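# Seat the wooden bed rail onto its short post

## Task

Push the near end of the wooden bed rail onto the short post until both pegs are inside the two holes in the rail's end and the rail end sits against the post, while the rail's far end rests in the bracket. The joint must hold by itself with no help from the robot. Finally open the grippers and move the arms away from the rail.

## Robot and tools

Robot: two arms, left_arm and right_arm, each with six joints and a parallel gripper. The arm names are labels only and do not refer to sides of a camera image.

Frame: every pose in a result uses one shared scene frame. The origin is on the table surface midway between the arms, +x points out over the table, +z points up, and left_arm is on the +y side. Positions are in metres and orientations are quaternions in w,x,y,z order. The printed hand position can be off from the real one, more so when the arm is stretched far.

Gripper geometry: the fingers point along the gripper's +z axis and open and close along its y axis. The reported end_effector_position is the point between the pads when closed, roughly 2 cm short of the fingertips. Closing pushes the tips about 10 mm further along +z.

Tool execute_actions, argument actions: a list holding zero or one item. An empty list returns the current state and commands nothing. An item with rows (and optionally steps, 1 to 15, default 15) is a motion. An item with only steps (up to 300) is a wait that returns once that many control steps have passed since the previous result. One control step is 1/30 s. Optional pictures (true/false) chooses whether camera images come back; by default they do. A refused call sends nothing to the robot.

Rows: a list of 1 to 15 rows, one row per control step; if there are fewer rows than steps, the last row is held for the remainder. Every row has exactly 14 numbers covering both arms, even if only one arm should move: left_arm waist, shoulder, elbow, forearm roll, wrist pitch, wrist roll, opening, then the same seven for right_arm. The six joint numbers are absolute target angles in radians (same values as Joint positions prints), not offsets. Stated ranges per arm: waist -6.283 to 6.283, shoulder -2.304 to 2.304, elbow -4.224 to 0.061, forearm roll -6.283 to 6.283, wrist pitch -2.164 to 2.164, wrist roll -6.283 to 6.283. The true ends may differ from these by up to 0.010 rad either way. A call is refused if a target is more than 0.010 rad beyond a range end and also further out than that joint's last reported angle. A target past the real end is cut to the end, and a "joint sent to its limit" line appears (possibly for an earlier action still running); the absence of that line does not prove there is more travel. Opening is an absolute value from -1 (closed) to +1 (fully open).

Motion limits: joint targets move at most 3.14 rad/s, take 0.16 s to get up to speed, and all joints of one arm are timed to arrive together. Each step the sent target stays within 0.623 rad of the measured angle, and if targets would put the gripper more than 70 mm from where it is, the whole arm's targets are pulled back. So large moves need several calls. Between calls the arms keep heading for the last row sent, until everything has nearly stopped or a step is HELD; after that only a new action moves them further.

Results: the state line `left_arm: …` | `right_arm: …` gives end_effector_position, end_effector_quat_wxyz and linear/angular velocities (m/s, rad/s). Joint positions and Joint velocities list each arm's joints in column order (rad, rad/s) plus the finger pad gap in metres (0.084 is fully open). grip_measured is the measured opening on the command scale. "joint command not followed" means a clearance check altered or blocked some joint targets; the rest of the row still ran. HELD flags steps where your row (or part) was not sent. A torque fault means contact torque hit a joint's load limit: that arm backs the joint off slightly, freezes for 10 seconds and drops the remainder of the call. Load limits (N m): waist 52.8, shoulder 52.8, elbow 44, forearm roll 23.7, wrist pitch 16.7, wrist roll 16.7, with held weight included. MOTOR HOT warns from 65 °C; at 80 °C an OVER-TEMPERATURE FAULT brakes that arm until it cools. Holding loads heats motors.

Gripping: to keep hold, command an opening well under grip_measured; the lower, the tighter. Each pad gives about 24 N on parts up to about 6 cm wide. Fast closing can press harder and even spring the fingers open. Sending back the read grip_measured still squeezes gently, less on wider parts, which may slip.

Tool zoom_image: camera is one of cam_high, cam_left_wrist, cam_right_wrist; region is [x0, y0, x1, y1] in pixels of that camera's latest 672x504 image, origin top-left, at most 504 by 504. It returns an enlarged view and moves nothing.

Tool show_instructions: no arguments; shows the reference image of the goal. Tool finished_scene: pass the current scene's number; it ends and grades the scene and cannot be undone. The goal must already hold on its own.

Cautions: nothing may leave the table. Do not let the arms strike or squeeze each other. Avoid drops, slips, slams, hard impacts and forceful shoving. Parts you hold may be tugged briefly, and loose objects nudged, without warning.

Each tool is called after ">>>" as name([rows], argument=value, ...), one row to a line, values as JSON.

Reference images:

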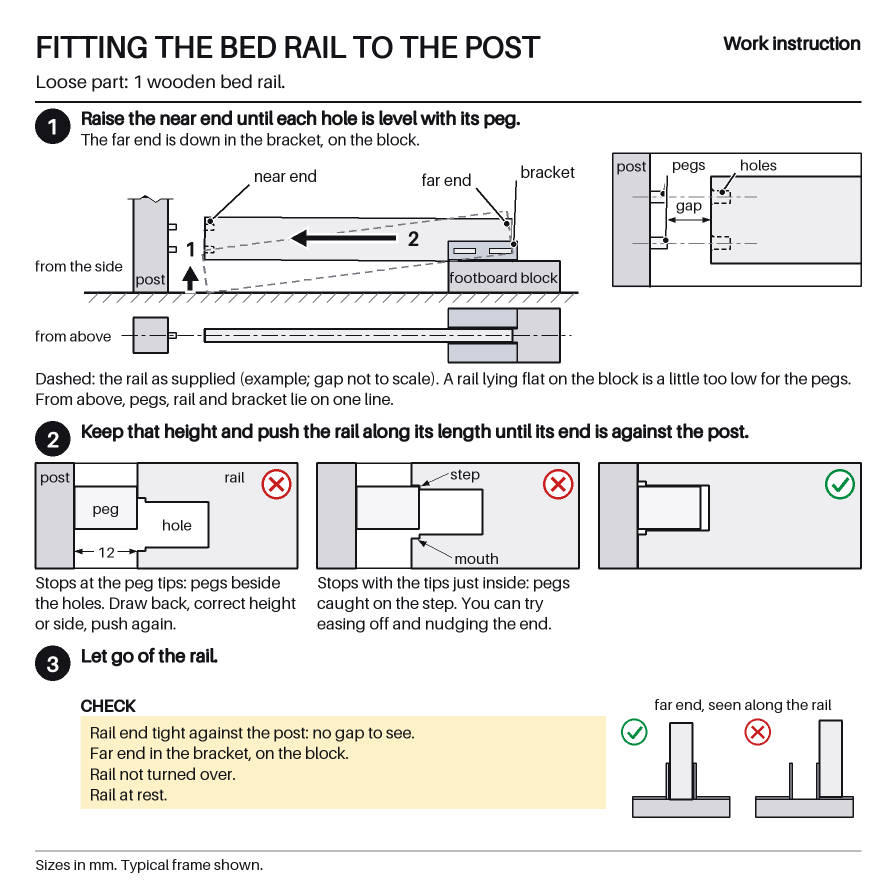

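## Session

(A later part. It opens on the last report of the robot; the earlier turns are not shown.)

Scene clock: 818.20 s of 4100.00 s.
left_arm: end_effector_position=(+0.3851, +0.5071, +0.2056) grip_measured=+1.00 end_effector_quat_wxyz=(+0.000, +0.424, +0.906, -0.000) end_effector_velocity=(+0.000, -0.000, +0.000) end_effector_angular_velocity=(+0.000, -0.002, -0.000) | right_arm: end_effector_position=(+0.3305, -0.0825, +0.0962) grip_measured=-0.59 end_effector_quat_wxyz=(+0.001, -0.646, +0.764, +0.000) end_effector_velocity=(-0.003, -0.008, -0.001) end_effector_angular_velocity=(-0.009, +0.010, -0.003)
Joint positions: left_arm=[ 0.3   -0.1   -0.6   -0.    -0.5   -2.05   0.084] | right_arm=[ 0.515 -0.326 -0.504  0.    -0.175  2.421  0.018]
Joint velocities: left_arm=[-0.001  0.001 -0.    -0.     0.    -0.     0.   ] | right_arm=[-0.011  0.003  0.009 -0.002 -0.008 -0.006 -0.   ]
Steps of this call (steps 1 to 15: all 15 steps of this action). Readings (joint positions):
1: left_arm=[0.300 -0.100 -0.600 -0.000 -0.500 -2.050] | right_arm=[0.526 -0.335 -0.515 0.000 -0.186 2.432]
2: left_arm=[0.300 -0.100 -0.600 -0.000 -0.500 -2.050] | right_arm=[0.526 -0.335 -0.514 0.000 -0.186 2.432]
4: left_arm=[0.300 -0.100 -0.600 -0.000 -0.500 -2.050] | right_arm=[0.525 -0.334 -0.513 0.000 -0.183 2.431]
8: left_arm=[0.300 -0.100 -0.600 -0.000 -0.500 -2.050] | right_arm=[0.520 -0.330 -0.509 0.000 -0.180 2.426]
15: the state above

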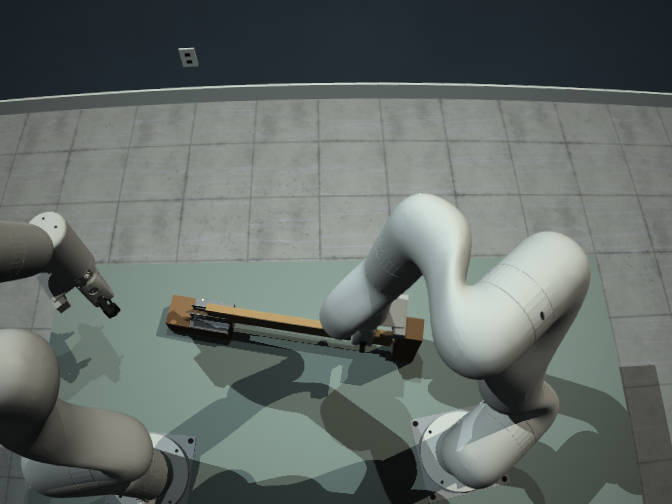

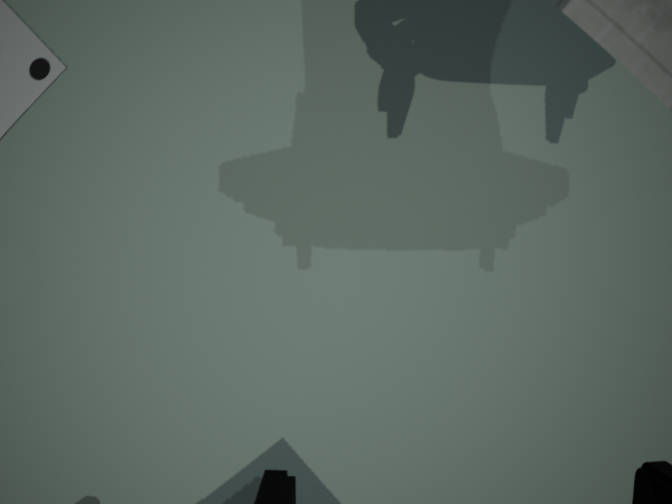

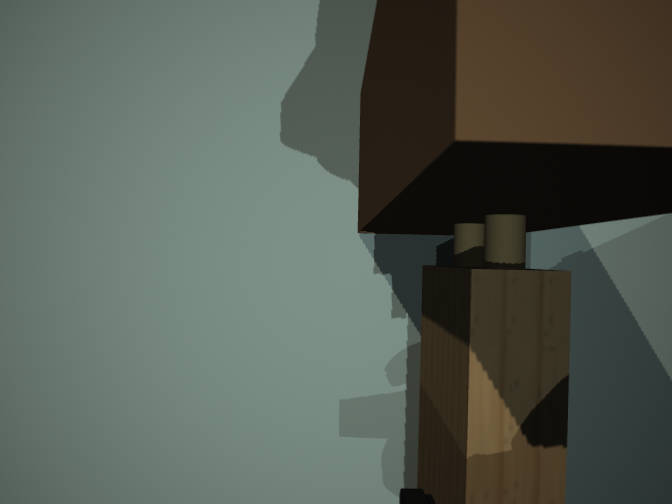

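>>> execute_actions([
  {"rows":[[0.3,-0.1,-0.6,0,-0.5,-2.05,1,0.515,-0.328,-0.503,0,-0.1795,2.4214,-1],[0.3,-0.1,-0.6,0,-0.5,-2.05,1,0.515,-0.3295,-0.503,0,-0.178,2.4214,-1],[0.3,-0.1,-0.6,0,-0.5,-2.05,1,0.515,-0.331,-0.503,0,-0.1766,2.4214,-1],[0.3,-0.1,-0.6,0,-0.5,-2.05,1,0.515,-0.3325,-0.503,0,-0.1752,2.4214,-1],[0.3,-0.1,-0.6,0,-0.5,-2.05,1,0.515,-0.334,-0.5031,0,-0.1738,2.4214,-1],[0.3,-0.1,-0.6,0,-0.5,-2.05,1,0.515,-0.3355,-0.5032,0,-0.1724,2.4214,-1],[0.3,-0.1,-0.6,0,-0.5,-2.05,1,0.515,-0.337,-0.5033,0,-0.171,2.4214,-1],[0.3,-0.1,-0.6,0,-0.5,-2.05,1,0.515,-0.3385,-0.5034,0,-0.1696,2.4214,-1]],"steps":15},
])

>>> zoom_image(camera="cam_high", region=[150,270,450,380])

Scene clock: 880.53 s of 4100.00 s.
left_arm: end_effector_position=(+0.3851, +0.5071, +0.2056) grip_measured=+1.00 end_effector_quat_wxyz=(+0.000, +0.424, +0.906, -0.000) end_effector_velocity=(+0.000, +0.000, +0.000) end_effector_angular_velocity=(+0.000, -0.001, +0.001) | right_arm: end_effector_position=(+0.3297, -0.0836, +0.0924) grip_measured=-0.60 end_effector_quat_wxyz=(-0.002, -0.645, +0.764, +0.000) end_effector_velocity=(+0.000, +0.001, -0.000) end_effector_angular_velocity=(+0.000, -0.000, +0.001)
Joint positions: left_arm=[ 0.3   -0.1   -0.6    0.    -0.5   -2.05   0.084] | right_arm=[ 0.514 -0.338 -0.505 -0.    -0.171  2.421  0.018]
Joint velocities: left_arm=[ 0.001  0.    -0.001 -0.     0.    -0.    -0.   ] | right_arm=[ 0.002 -0.003 -0.003  0.001  0.    -0.    -0.001]
Steps of this call (steps 1 to 15: the robot went on to your last target; steps 16 to 90: nothing new was sent; then 58.83 s passed at rest; steps 91 to 105: all 15 steps of this action). Readings (joint positions):
91: left_arm=[0.300 -0.100 -0.600 -0.000 -0.500 -2.050] | right_arm=[0.514 -0.326 -0.503 -0.000 -0.176 2.420]
92: left_arm=[0.300 -0.100 -0.600 0.000 -0.500 -2.050] | right_arm=[0.514 -0.326 -0.503 -0.000 -0.176 2.420]
94: left_arm=[0.300 -0.100 -0.600 -0.000 -0.500 -2.050] | right_arm=[0.514 -0.327 -0.504 -0.000 -0.177 2.421]
98: left_arm=[0.300 -0.100 -0.600 -0.000 -0.500 -2.050] | right_arm=[0.514 -0.332 -0.505 -0.000 -0.177 2.421]
105: the state above

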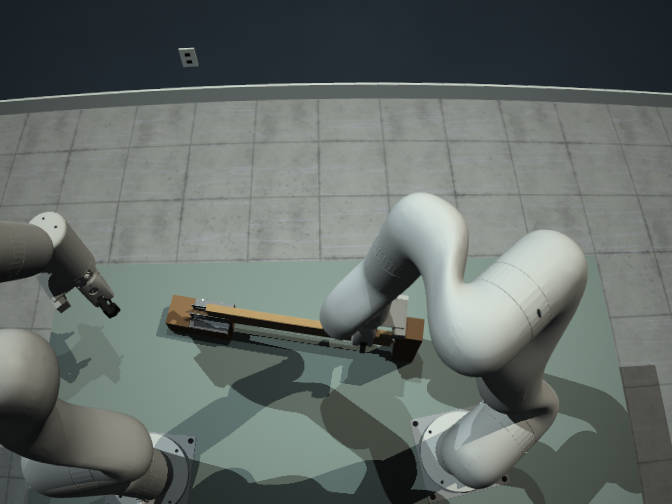

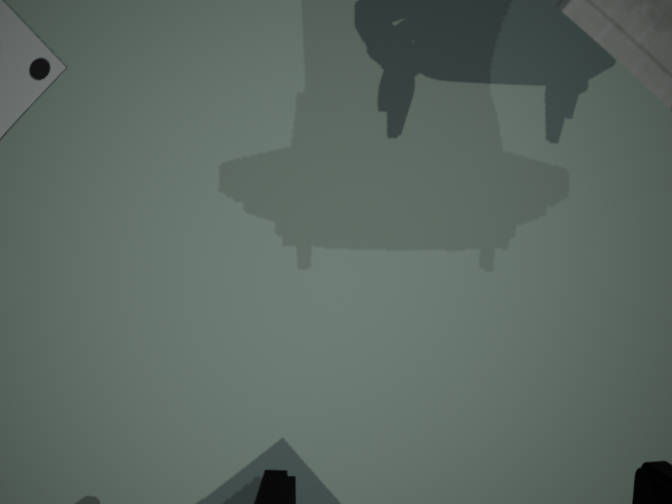

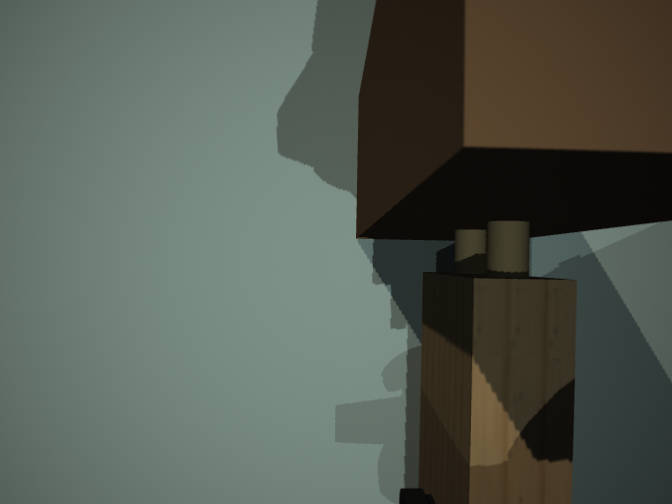

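Region (150, 270, 450, 380) of cam_high's 672x504 image, scaled by 1.680, with more detail than that image has; it fills the top 185 rows of this view, and the rest is white.

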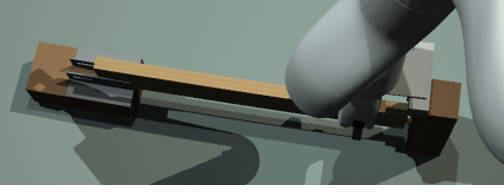

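>>> execute_actions([
  {"rows":[[0.3,-0.1,-0.6,0,-0.5,-2.05,1,0.517,-0.338,-0.505,0,-0.171,2.4234,-0.35]],"steps":15},
])

Scene clock: 892.70 s of 4100.00 s.
left_arm: end_effector_position=(+0.3851, +0.5071, +0.2056) grip_measured=+1.00 end_effector_quat_wxyz=(+0.000, +0.424, +0.906, -0.000) end_effector_velocity=(+0.000, -0.000, +0.000) end_effector_angular_velocity=(+0.000, -0.001, -0.000) | right_arm: end_effector_position=(+0.3285, -0.0833, +0.0921) grip_measured=-0.37 end_effector_quat_wxyz=(-0.003, -0.646, +0.764, +0.000) end_effector_velocity=(+0.004, +0.003, +0.002) end_effector_angular_velocity=(+0.008, -0.010, -0.002)
Joint positions: left_arm=[ 0.3   -0.1   -0.6    0.    -0.5   -2.05   0.084] | right_arm=[ 0.517 -0.338 -0.504  0.    -0.172  2.423  0.028]
Joint velocities: left_arm=[-0.001  0.001 -0.    -0.     0.     0.     0.   ] | right_arm=[-0.001  0.003 -0.005 -0.     0.005  0.001  0.   ]
Steps of this call (steps 1 to 15: the robot went on to your last target; steps 16 to 90: nothing new was sent; then 8.67 s passed at rest; steps 91 to 105: all 15 steps of this action). Readings (joint positions):
91: left_arm=[0.300 -0.100 -0.600 -0.000 -0.500 -2.050] | right_arm=[0.515 -0.338 -0.505 -0.000 -0.170 2.421]
92: left_arm=[0.300 -0.100 -0.600 -0.000 -0.500 -2.050] | right_arm=[0.515 -0.338 -0.505 -0.000 -0.170 2.422]
94: left_arm=[0.300 -0.100 -0.600 -0.000 -0.500 -2.050] | right_arm=[0.517 -0.340 -0.503 0.000 -0.171 2.422]
98: left_arm=[0.300 -0.100 -0.600 0.000 -0.500 -2.050] | right_arm=[0.518 -0.340 -0.502 0.000 -0.173 2.423]
105: the state above

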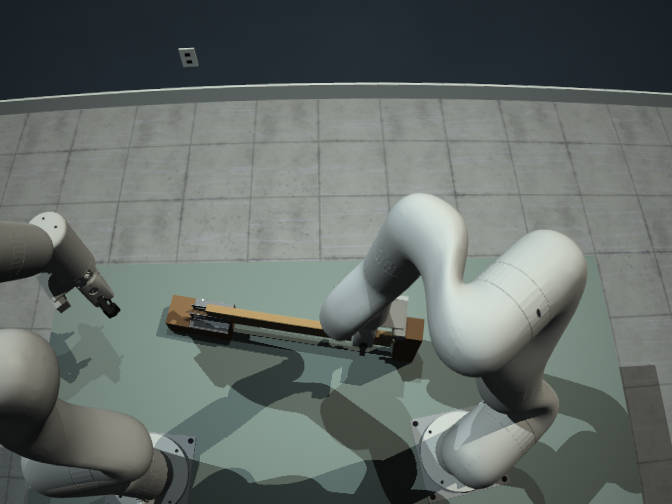

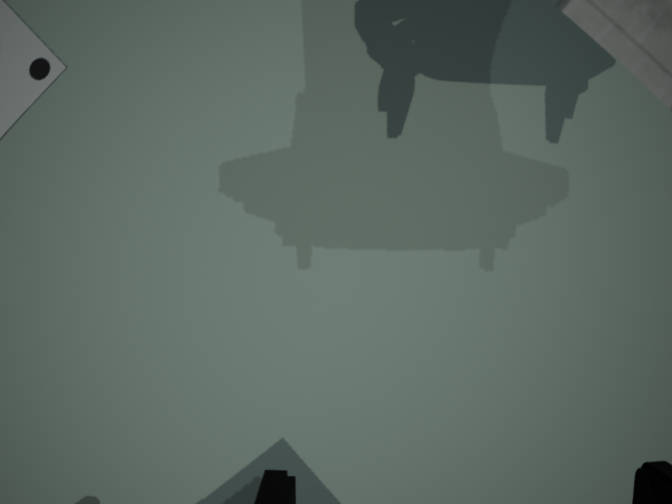

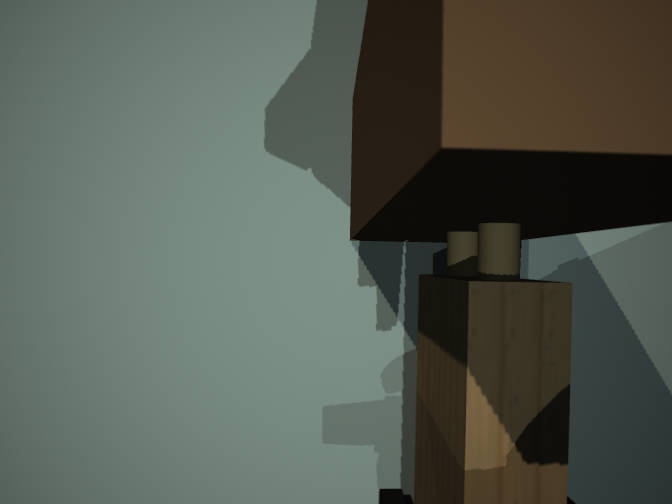

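>>> execute_actions([
  {"rows":[[0.3,-0.1,-0.6,0,-0.5,-2.05,1,0.5222,-0.3399,-0.5093,0,-0.1694,2.4286,-0.35],[0.3,-0.1,-0.6,0,-0.5,-2.05,1,0.5222,-0.3399,-0.5093,0,-0.1694,2.4286,-0.35],[0.3,-0.1,-0.6,0,-0.5,-2.05,1,0.5222,-0.3399,-0.5093,0,-0.1694,2.4286,-0.35],[0.3,-0.1,-0.6,0,-0.5,-2.05,1,0.5222,-0.3399,-0.5093,0,-0.1694,2.4286,-0.35],[0.3,-0.1,-0.6,0,-0.5,-2.05,1,0.5222,-0.3399,-0.5093,0,-0.1694,2.4286,-0.35],[0.3,-0.1,-0.6,0,-0.5,-2.05,1,0.5222,-0.3399,-0.5093,0,-0.1694,2.4286,-0.35],[0.3,-0.1,-0.6,0,-0.5,-2.05,1,0.5222,-0.3399,-0.5093,0,-0.1694,2.4286,-0.5],[0.3,-0.1,-0.6,0,-0.5,-2.05,1,0.5222,-0.3399,-0.5093,0,-0.1694,2.4286,-0.6],[0.3,-0.1,-0.6,0,-0.5,-2.05,1,0.5222,-0.3399,-0.5093,0,-0.1694,2.4286,-0.8],[0.3,-0.1,-0.6,0,-0.5,-2.05,1,0.5222,-0.3399,-0.5093,0,-0.1694,2.4286,-1]],"steps":15},
], pictures=false)

>>> execute_actions([
  {"rows":[[0.3,-0.1,-0.6,0,-0.5,-2.05,1,0.5222,-0.3384,-0.5092,0,-0.1708,2.4286,-1],[0.3,-0.1,-0.6,0,-0.5,-2.05,1,0.5222,-0.3370,-0.5091,0,-0.1722,2.4286,-1],[0.3,-0.1,-0.6,0,-0.5,-2.05,1,0.5222,-0.3370,-0.5091,0,-0.1722,2.4286,-1],[0.3,-0.1,-0.6,0,-0.5,-2.05,1,0.5204,-0.3357,-0.5070,0,-0.1714,2.4268,-1],[0.3,-0.1,-0.6,0,-0.5,-2.05,1,0.5204,-0.3357,-0.5070,0,-0.1714,2.4268,-1],[0.3,-0.1,-0.6,0,-0.5,-2.05,1,0.5187,-0.3344,-0.5049,0,-0.1706,2.4251,-1],[0.3,-0.1,-0.6,0,-0.5,-2.05,1,0.5187,-0.3344,-0.5049,0,-0.1706,2.4251,-1],[0.3,-0.1,-0.6,0,-0.5,-2.05,1,0.5169,-0.3331,-0.5028,0,-0.1698,2.4233,-1],[0.3,-0.1,-0.6,0,-0.5,-2.05,1,0.5169,-0.3331,-0.5028,0,-0.1698,2.4233,-1],[0.3,-0.1,-0.6,0,-0.5,-2.05,1,0.5151,-0.3318,-0.5007,0,-0.169,2.4215,-1]],"steps":15},
])

Scene clock: 913.87 s of 4100.00 s.
left_arm: end_effector_position=(+0.3851, +0.5071, +0.2056) grip_measured=+1.00 end_effector_quat_wxyz=(+0.000, +0.424, +0.906, -0.000) end_effector_velocity=(-0.000, +0.000, -0.001) end_effector_angular_velocity=(-0.000, +0.001, +0.002) | right_arm: end_effector_position=(+0.3301, -0.0797, +0.0926) grip_measured=-0.60 end_effector_quat_wxyz=(+0.000, -0.645, +0.764, +0.000) end_effector_velocity=(-0.000, -0.000, -0.000) end_effector_angular_velocity=(-0.001, +0.001, +0.004)
Joint positions: left_arm=[ 0.3   -0.1   -0.6    0.    -0.5   -2.05   0.084] | right_arm=[ 0.522 -0.34  -0.51   0.    -0.169  2.429  0.018]
Joint velocities: left_arm=[ 0.002 -0.001  0.    -0.     0.    -0.    -0.   ] | right_arm=[ 0.    -0.001  0.    -0.001 -0.001 -0.002  0.   ]
Steps of this call (steps 1 to 15: the robot went on to your last target; steps 16 to 90: nothing new was sent; then 17.67 s passed at rest; steps 91 to 105: all 15 steps of this action). Readings (joint positions):
91: left_arm=[0.300 -0.100 -0.600 0.000 -0.500 -2.050] | right_arm=[0.517 -0.338 -0.505 -0.000 -0.171 2.423]
92: left_arm=[0.300 -0.100 -0.600 -0.000 -0.500 -2.050] | right_arm=[0.518 -0.338 -0.506 -0.000 -0.171 2.424]
94: left_arm=[0.300 -0.100 -0.600 -0.000 -0.500 -2.050] | right_arm=[0.520 -0.339 -0.507 -0.000 -0.170 2.426]
98: left_arm=[0.300 -0.100 -0.600 0.000 -0.500 -2.050] | right_arm=[0.522 -0.340 -0.509 0.000 -0.170 2.428]
105: the state above

Scene clock: 914.37 s of 4100.00 s.
left_arm: end_effector_position=(+0.3851, +0.5071, +0.2056) grip_measured=+1.00 end_effector_quat_wxyz=(+0.000, +0.424, +0.906, -0.000) end_effector_velocity=(+0.001, -0.000, +0.000) end_effector_angular_velocity=(+0.000, -0.001, -0.000) | right_arm: end_effector_position=(+0.3295, -0.0832, +0.0936) grip_measured=-0.60 end_effector_quat_wxyz=(+0.001, -0.645, +0.764, -0.000) end_effector_velocity=(-0.001, -0.004, +0.000) end_effector_angular_velocity=(+0.000, -0.000, -0.000)
Joint positions: left_arm=[ 0.3   -0.1   -0.6    0.    -0.5   -2.05   0.084] | right_arm=[ 0.515 -0.332 -0.502 -0.    -0.168  2.422  0.018]
Joint velocities: left_arm=[-0.     0.    -0.001 -0.     0.001  0.     0.   ] | right_arm=[-0.007  0.006  0.009  0.     0.004 -0.007 -0.   ]
Steps of this call (steps 1 to 15: all 15 steps of this action). Readings (joint positions):
1: left_arm=[0.300 -0.100 -0.600 -0.000 -0.500 -2.050] | right_arm=[0.522 -0.340 -0.510 0.000 -0.169 2.429]
2: left_arm=[0.300 -0.100 -0.600 -0.000 -0.500 -2.050] | right_arm=[0.522 -0.340 -0.509 0.000 -0.169 2.429]
4: left_arm=[0.300 -0.100 -0.600 -0.000 -0.500 -2.050] | right_arm=[0.522 -0.339 -0.509 0.000 -0.170 2.429]
8: left_arm=[0.300 -0.100 -0.600 -0.000 -0.500 -2.050] | right_arm=[0.521 -0.336 -0.507 0.000 -0.170 2.427]
15: the state above

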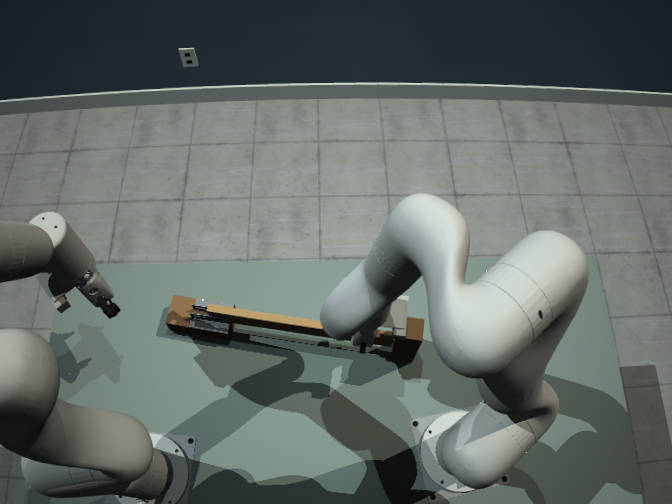

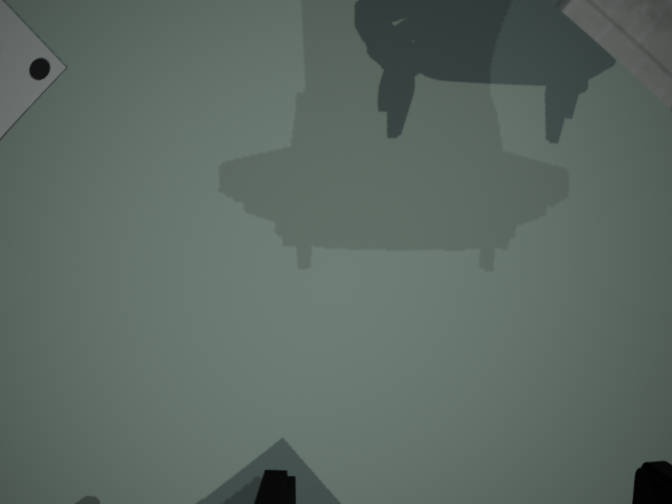

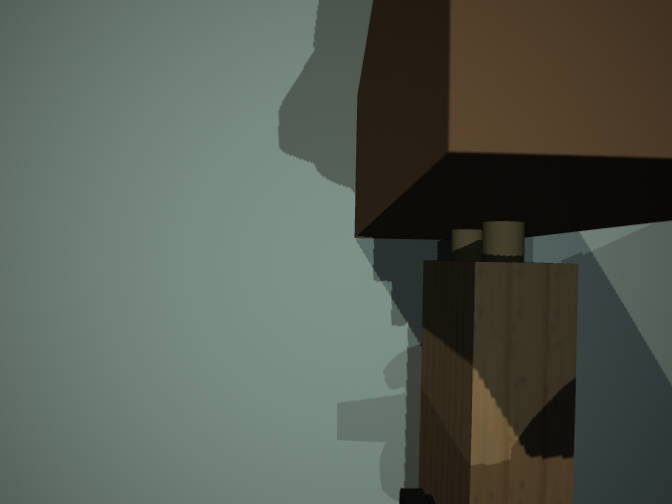

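It's going in. Continue from F44 to F53.

>>> execute_actions([
  {"rows":[[0.3,-0.1,-0.6,0,-0.5,-2.05,1,0.5133,-0.3305,-0.4986,0,-0.1682,2.4197,-1],[0.3,-0.1,-0.6,0,-0.5,-2.05,1,0.5133,-0.3305,-0.4986,0,-0.1682,2.4197,-1],[0.3,-0.1,-0.6,0,-0.5,-2.05,1,0.5116,-0.3292,-0.4965,0,-0.1674,2.418,-1],[0.3,-0.1,-0.6,0,-0.5,-2.05,1,0.5098,-0.3279,-0.4944,0,-0.1666,2.4162,-1],[0.3,-0.1,-0.6,0,-0.5,-2.05,1,0.5080,-0.3266,-0.4923,0,-0.1658,2.4144,-1],[0.3,-0.1,-0.6,0,-0.5,-2.05,1,0.5063,-0.3253,-0.4902,0,-0.165,2.4127,-1],[0.3,-0.1,-0.6,0,-0.5,-2.05,1,0.5045,-0.3240,-0.4881,0,-0.1642,2.4109,-1],[0.3,-0.1,-0.6,0,-0.5,-2.05,1,0.5027,-0.3227,-0.4860,0,-0.1634,2.4091,-1],[0.3,-0.1,-0.6,0,-0.5,-2.05,1,0.5010,-0.3214,-0.4839,0,-0.1626,2.4074,-1],[0.3,-0.1,-0.6,0,-0.5,-2.05,1,0.4992,-0.3201,-0.4818,0,-0.1618,2.4056,-1]],"steps":15},
], pictures=false)

>>> execute_actions([
  {"steps":10},
])

Scene clock: 929.63 s of 4100.00 s.
left_arm: end_effector_position=(+0.3851, +0.5071, +0.2056) grip_measured=+1.00 end_effector_quat_wxyz=(+0.000, +0.424, +0.906, -0.000) end_effector_velocity=(-0.000, -0.000, -0.000) end_effector_angular_velocity=(+0.000, +0.001, -0.001) | right_arm: end_effector_position=(+0.3276, -0.0912, +0.0936) grip_measured=-0.60 end_effector_quat_wxyz=(+0.002, -0.646, +0.764, -0.000) end_effector_velocity=(+0.000, -0.002, +0.001) end_effector_angular_velocity=(+0.009, -0.011, +0.005)
Joint positions: left_arm=[ 0.3   -0.1   -0.6   -0.    -0.5   -2.05   0.084] | right_arm=[ 0.501 -0.321 -0.484  0.    -0.16   2.407  0.018]
Joint velocities: left_arm=[-0.001 -0.     0.     0.001 -0.    -0.    -0.   ] | right_arm=[-0.004  0.012  0.012  0.003  0.014 -0.012  0.   ]
Steps of this call (steps 1 to 15: the robot went on to your last target; steps 16 to 90: nothing new was sent; then 11.77 s passed at rest; steps 91 to 105: all 15 steps of this action). Readings (joint positions):
91: left_arm=[0.300 -0.100 -0.600 -0.000 -0.500 -2.050] | right_arm=[0.515 -0.332 -0.501 -0.000 -0.169 2.421]
92: left_arm=[0.300 -0.100 -0.600 0.000 -0.500 -2.050] | right_arm=[0.515 -0.332 -0.500 0.000 -0.169 2.421]
94: left_arm=[0.300 -0.100 -0.600 0.000 -0.500 -2.050] | right_arm=[0.514 -0.331 -0.499 0.000 -0.168 2.420]
98: left_arm=[0.300 -0.100 -0.600 -0.000 -0.500 -2.050] | right_arm=[0.509 -0.327 -0.494 -0.000 -0.166 2.415]
105: the state above

Scene clock: 929.97 s of 4100.00 s.
left_arm: end_effector_position=(+0.3851, +0.5071, +0.2056) grip_measured=+1.00 end_effector_quat_wxyz=(+0.000, +0.424, +0.906, -0.000) end_effector_velocity=(-0.000, -0.000, -0.000) end_effector_angular_velocity=(-0.001, +0.001, +0.000) | right_arm: end_effector_position=(+0.3278, -0.0914, +0.0937) grip_measured=-0.59 end_effector_quat_wxyz=(+0.002, -0.646, +0.764, -0.000) end_effector_velocity=(+0.000, -0.001, -0.000) end_effector_angular_velocity=(-0.001, +0.001, -0.002)
Joint positions: left_arm=[ 0.3   -0.1   -0.6   -0.    -0.5   -2.05   0.084] | right_arm=[ 0.5   -0.32  -0.483  0.    -0.159  2.406  0.018]
Joint velocities: left_arm=[-0.001  0.     0.    -0.001 -0.001 -0.     0.   ] | right_arm=[-0.002 -0.001 -0.    -0.    -0.001  0.     0.   ]
Steps of this call (steps 1 to 10: the robot went on to your last target). Readings (joint positions):
1: left_arm=[0.300 -0.100 -0.600 -0.000 -0.500 -2.050] | right_arm=[0.501 -0.320 -0.483 0.000 -0.159 2.406]
2: left_arm=[0.300 -0.100 -0.600 -0.000 -0.500 -2.050] | right_arm=[0.501 -0.320 -0.483 0.000 -0.159 2.406]
4: left_arm=[0.300 -0.100 -0.600 -0.000 -0.500 -2.050] | right_arm=[0.500 -0.320 -0.483 0.000 -0.159 2.406]
8: left_arm=[0.300 -0.100 -0.600 -0.000 -0.500 -2.050] | right_arm=[0.500 -0.320 -0.483 0.000 -0.159 2.406]
10: the state above

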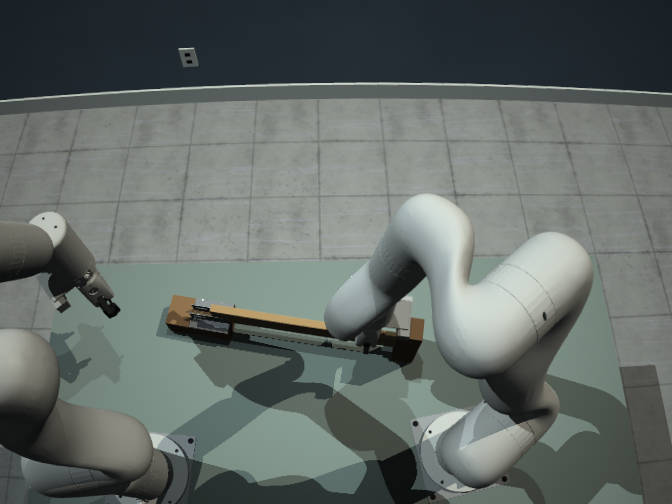

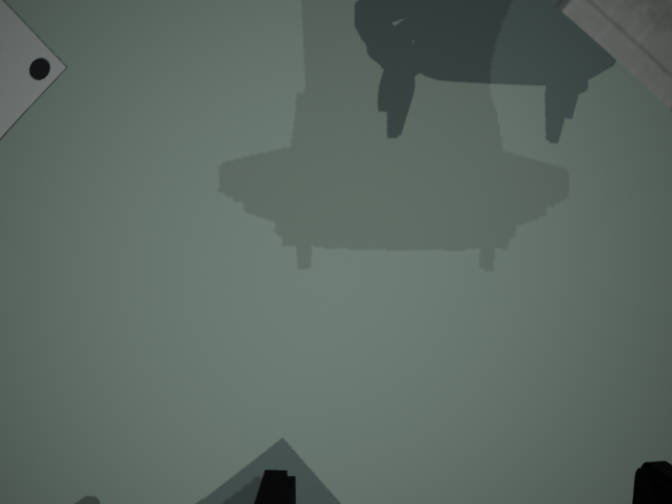

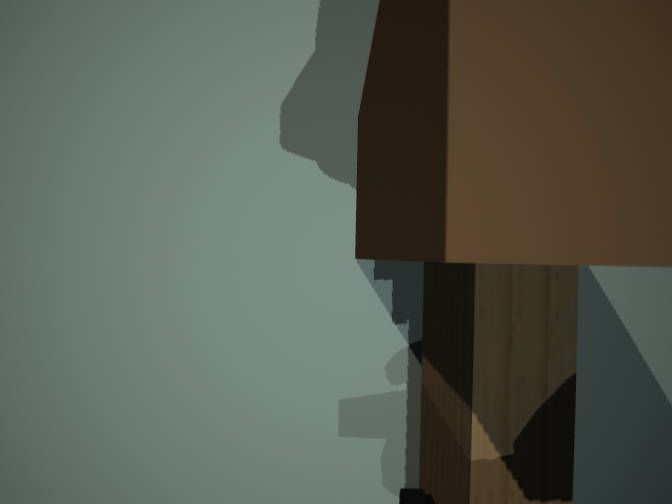

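Seated. Release, lift by +100 mm, park.

>>> execute_actions([
  {"rows":[[0.3,-0.1,-0.6,0,-0.5,-2.05,1,0.5,-0.32,-0.483,0,-0.16,2.406,0.3],[0.3,-0.1,-0.6,0,-0.5,-2.05,1,0.5,-0.32,-0.483,0,-0.16,2.406,0.3],[0.3,-0.1,-0.6,0,-0.5,-2.05,1,0.5,-0.32,-0.483,0,-0.16,2.406,0.3],[0.3,-0.1,-0.6,0,-0.5,-2.05,1,0.5,-0.32,-0.483,0,-0.16,2.406,0.3],[0.3,-0.1,-0.6,0,-0.5,-2.05,1,0.5,-0.32,-0.483,0,-0.16,2.406,0.3],[0.3,-0.1,-0.6,0,-0.5,-2.05,1,0.5,-0.32,-0.483,0,-0.16,2.406,0.3],[0.3,-0.1,-0.6,0,-0.5,-2.05,1,0.5,-0.17,-0.48,0,-0.31,2.406,0.3],[0.3,-0.1,-0.6,0,-0.5,-2.05,1,0.5,0.0,-0.5,0,-0.5,2.406,1]],"steps":15},
], pictures=false)

>>> execute_actions([
  {"steps":30},
])

Scene clock: 941.77 s of 4100.00 s.
left_arm: end_effector_position=(+0.3851, +0.5071, +0.2056) grip_measured=+1.00 end_effector_quat_wxyz=(+0.000, +0.424, +0.906, -0.000) end_effector_velocity=(+0.000, +0.000, +0.000) end_effector_angular_velocity=(-0.000, -0.001, +0.002) | right_arm: end_effector_position=(+0.3278, -0.0915, +0.1761) grip_measured=+0.98 end_effector_quat_wxyz=(+0.000, -0.646, +0.764, -0.000) end_effector_velocity=(-0.020, -0.014, +0.339) end_effector_angular_velocity=(+0.016, -0.020, -0.001)
Joint positions: left_arm=[ 0.3   -0.1   -0.6   -0.    -0.5   -2.05   0.084] | right_arm=[ 0.5   -0.088 -0.495 -0.    -0.406  2.406  0.083]
Joint velocities: left_arm=[ 0.001  0.    -0.    -0.001  0.    -0.    -0.   ] | right_arm=[ 0.003  0.934 -0.067  0.001 -0.975  0.003  0.011]
Steps of this call (steps 1 to 15: the robot went on to your last target; steps 16 to 90: nothing new was sent; then 8.30 s passed at rest; steps 91 to 105: all 15 steps of this action). Readings (joint positions):
91: left_arm=[0.300 -0.100 -0.600 0.000 -0.500 -2.050] | right_arm=[0.499 -0.320 -0.483 -0.000 -0.159 2.406]
92: left_arm=[0.300 -0.100 -0.600 -0.000 -0.500 -2.050] | right_arm=[0.499 -0.320 -0.482 -0.000 -0.162 2.405]
94: left_arm=[0.300 -0.100 -0.600 -0.000 -0.500 -2.050] | right_arm=[0.498 -0.321 -0.479 -0.001 -0.167 2.405]
98: left_arm=[0.300 -0.100 -0.600 0.000 -0.500 -2.050] | right_arm=[0.499 -0.316 -0.480 -0.000 -0.169 2.405]
105: the state above

Scene clock: 942.77 s of 4100.00 s.
left_arm: end_effector_position=(+0.3851, +0.5071, +0.2056) grip_measured=+1.00 end_effector_quat_wxyz=(+0.000, +0.424, +0.906, -0.000) end_effector_velocity=(-0.000, +0.000, +0.000) end_effector_angular_velocity=(+0.000, -0.000, +0.001) | right_arm: end_effector_position=(+0.3239, -0.0945, +0.2076) grip_measured=+1.00 end_effector_quat_wxyz=(-0.000, -0.646, +0.764, -0.000) end_effector_velocity=(-0.000, -0.000, -0.000) end_effector_angular_velocity=(-0.000, +0.000, -0.000)
Joint positions: left_arm=[ 0.3   -0.1   -0.6    0.    -0.5   -2.05   0.084] | right_arm=[ 0.5   -0.    -0.5   -0.    -0.5    2.406  0.084]
Joint velocities: left_arm=[ 0.     0.001 -0.     0.    -0.    -0.    -0.   ] | right_arm=[-0.     0.     0.001  0.     0.     0.     0.   ]
Steps of this call (steps 1 to 30: the robot went on to your last target). Readings (joint positions):
1: left_arm=[0.300 -0.100 -0.600 -0.000 -0.500 -2.050] | right_arm=[0.500 -0.059 -0.497 -0.000 -0.435 2.406]
2: left_arm=[0.300 -0.100 -0.600 0.000 -0.500 -2.050] | right_arm=[0.500 -0.037 -0.498 -0.000 -0.458 2.406]
4: left_arm=[0.300 -0.100 -0.600 -0.000 -0.500 -2.050] | right_arm=[0.500 -0.014 -0.500 -0.000 -0.484 2.406]
8: left_arm=[0.300 -0.100 -0.600 -0.000 -0.500 -2.050] | right_arm=[0.500 -0.003 -0.499 -0.000 -0.497 2.406]
30: the state above
All arms were judged still, so your last target was given up. Only a new action makes them travel on or press farther. Fingers that are still opening or closing keep moving.

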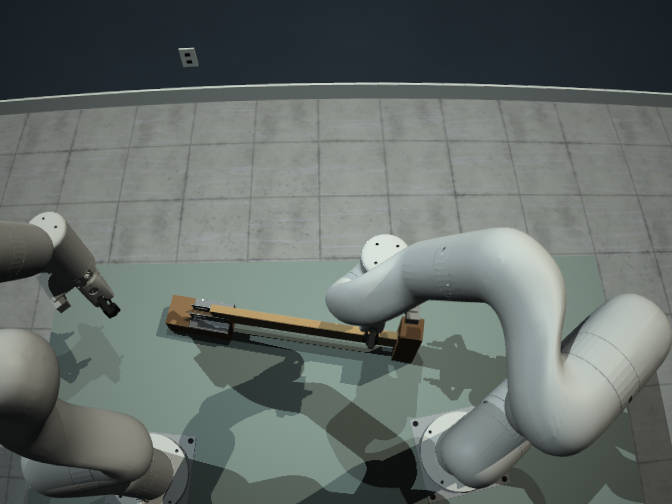

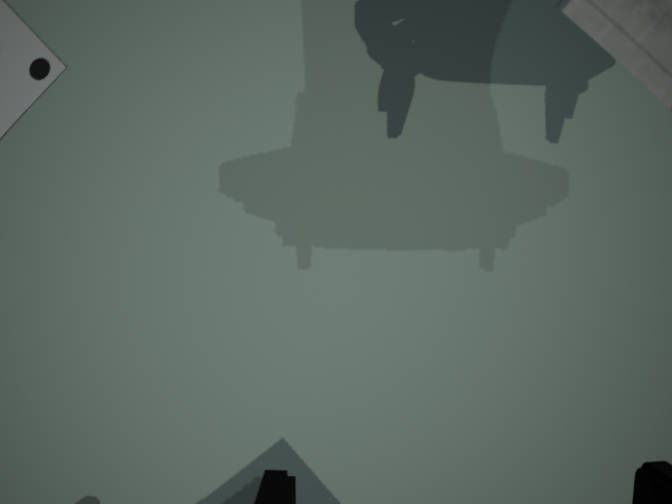

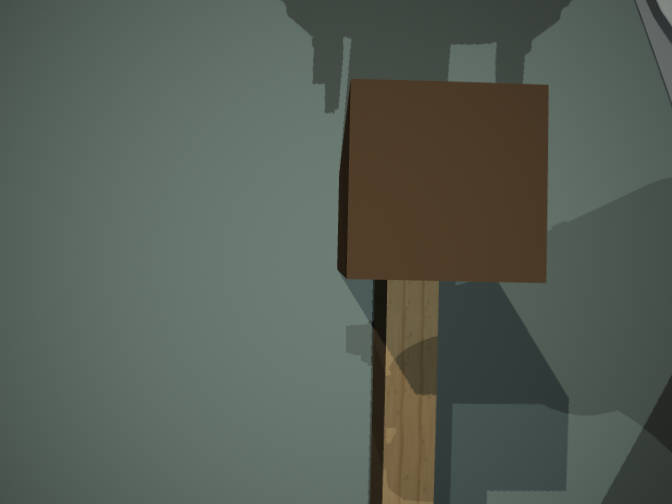

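>>> finished_scene(scene=1)

The scene is finished: the task was done.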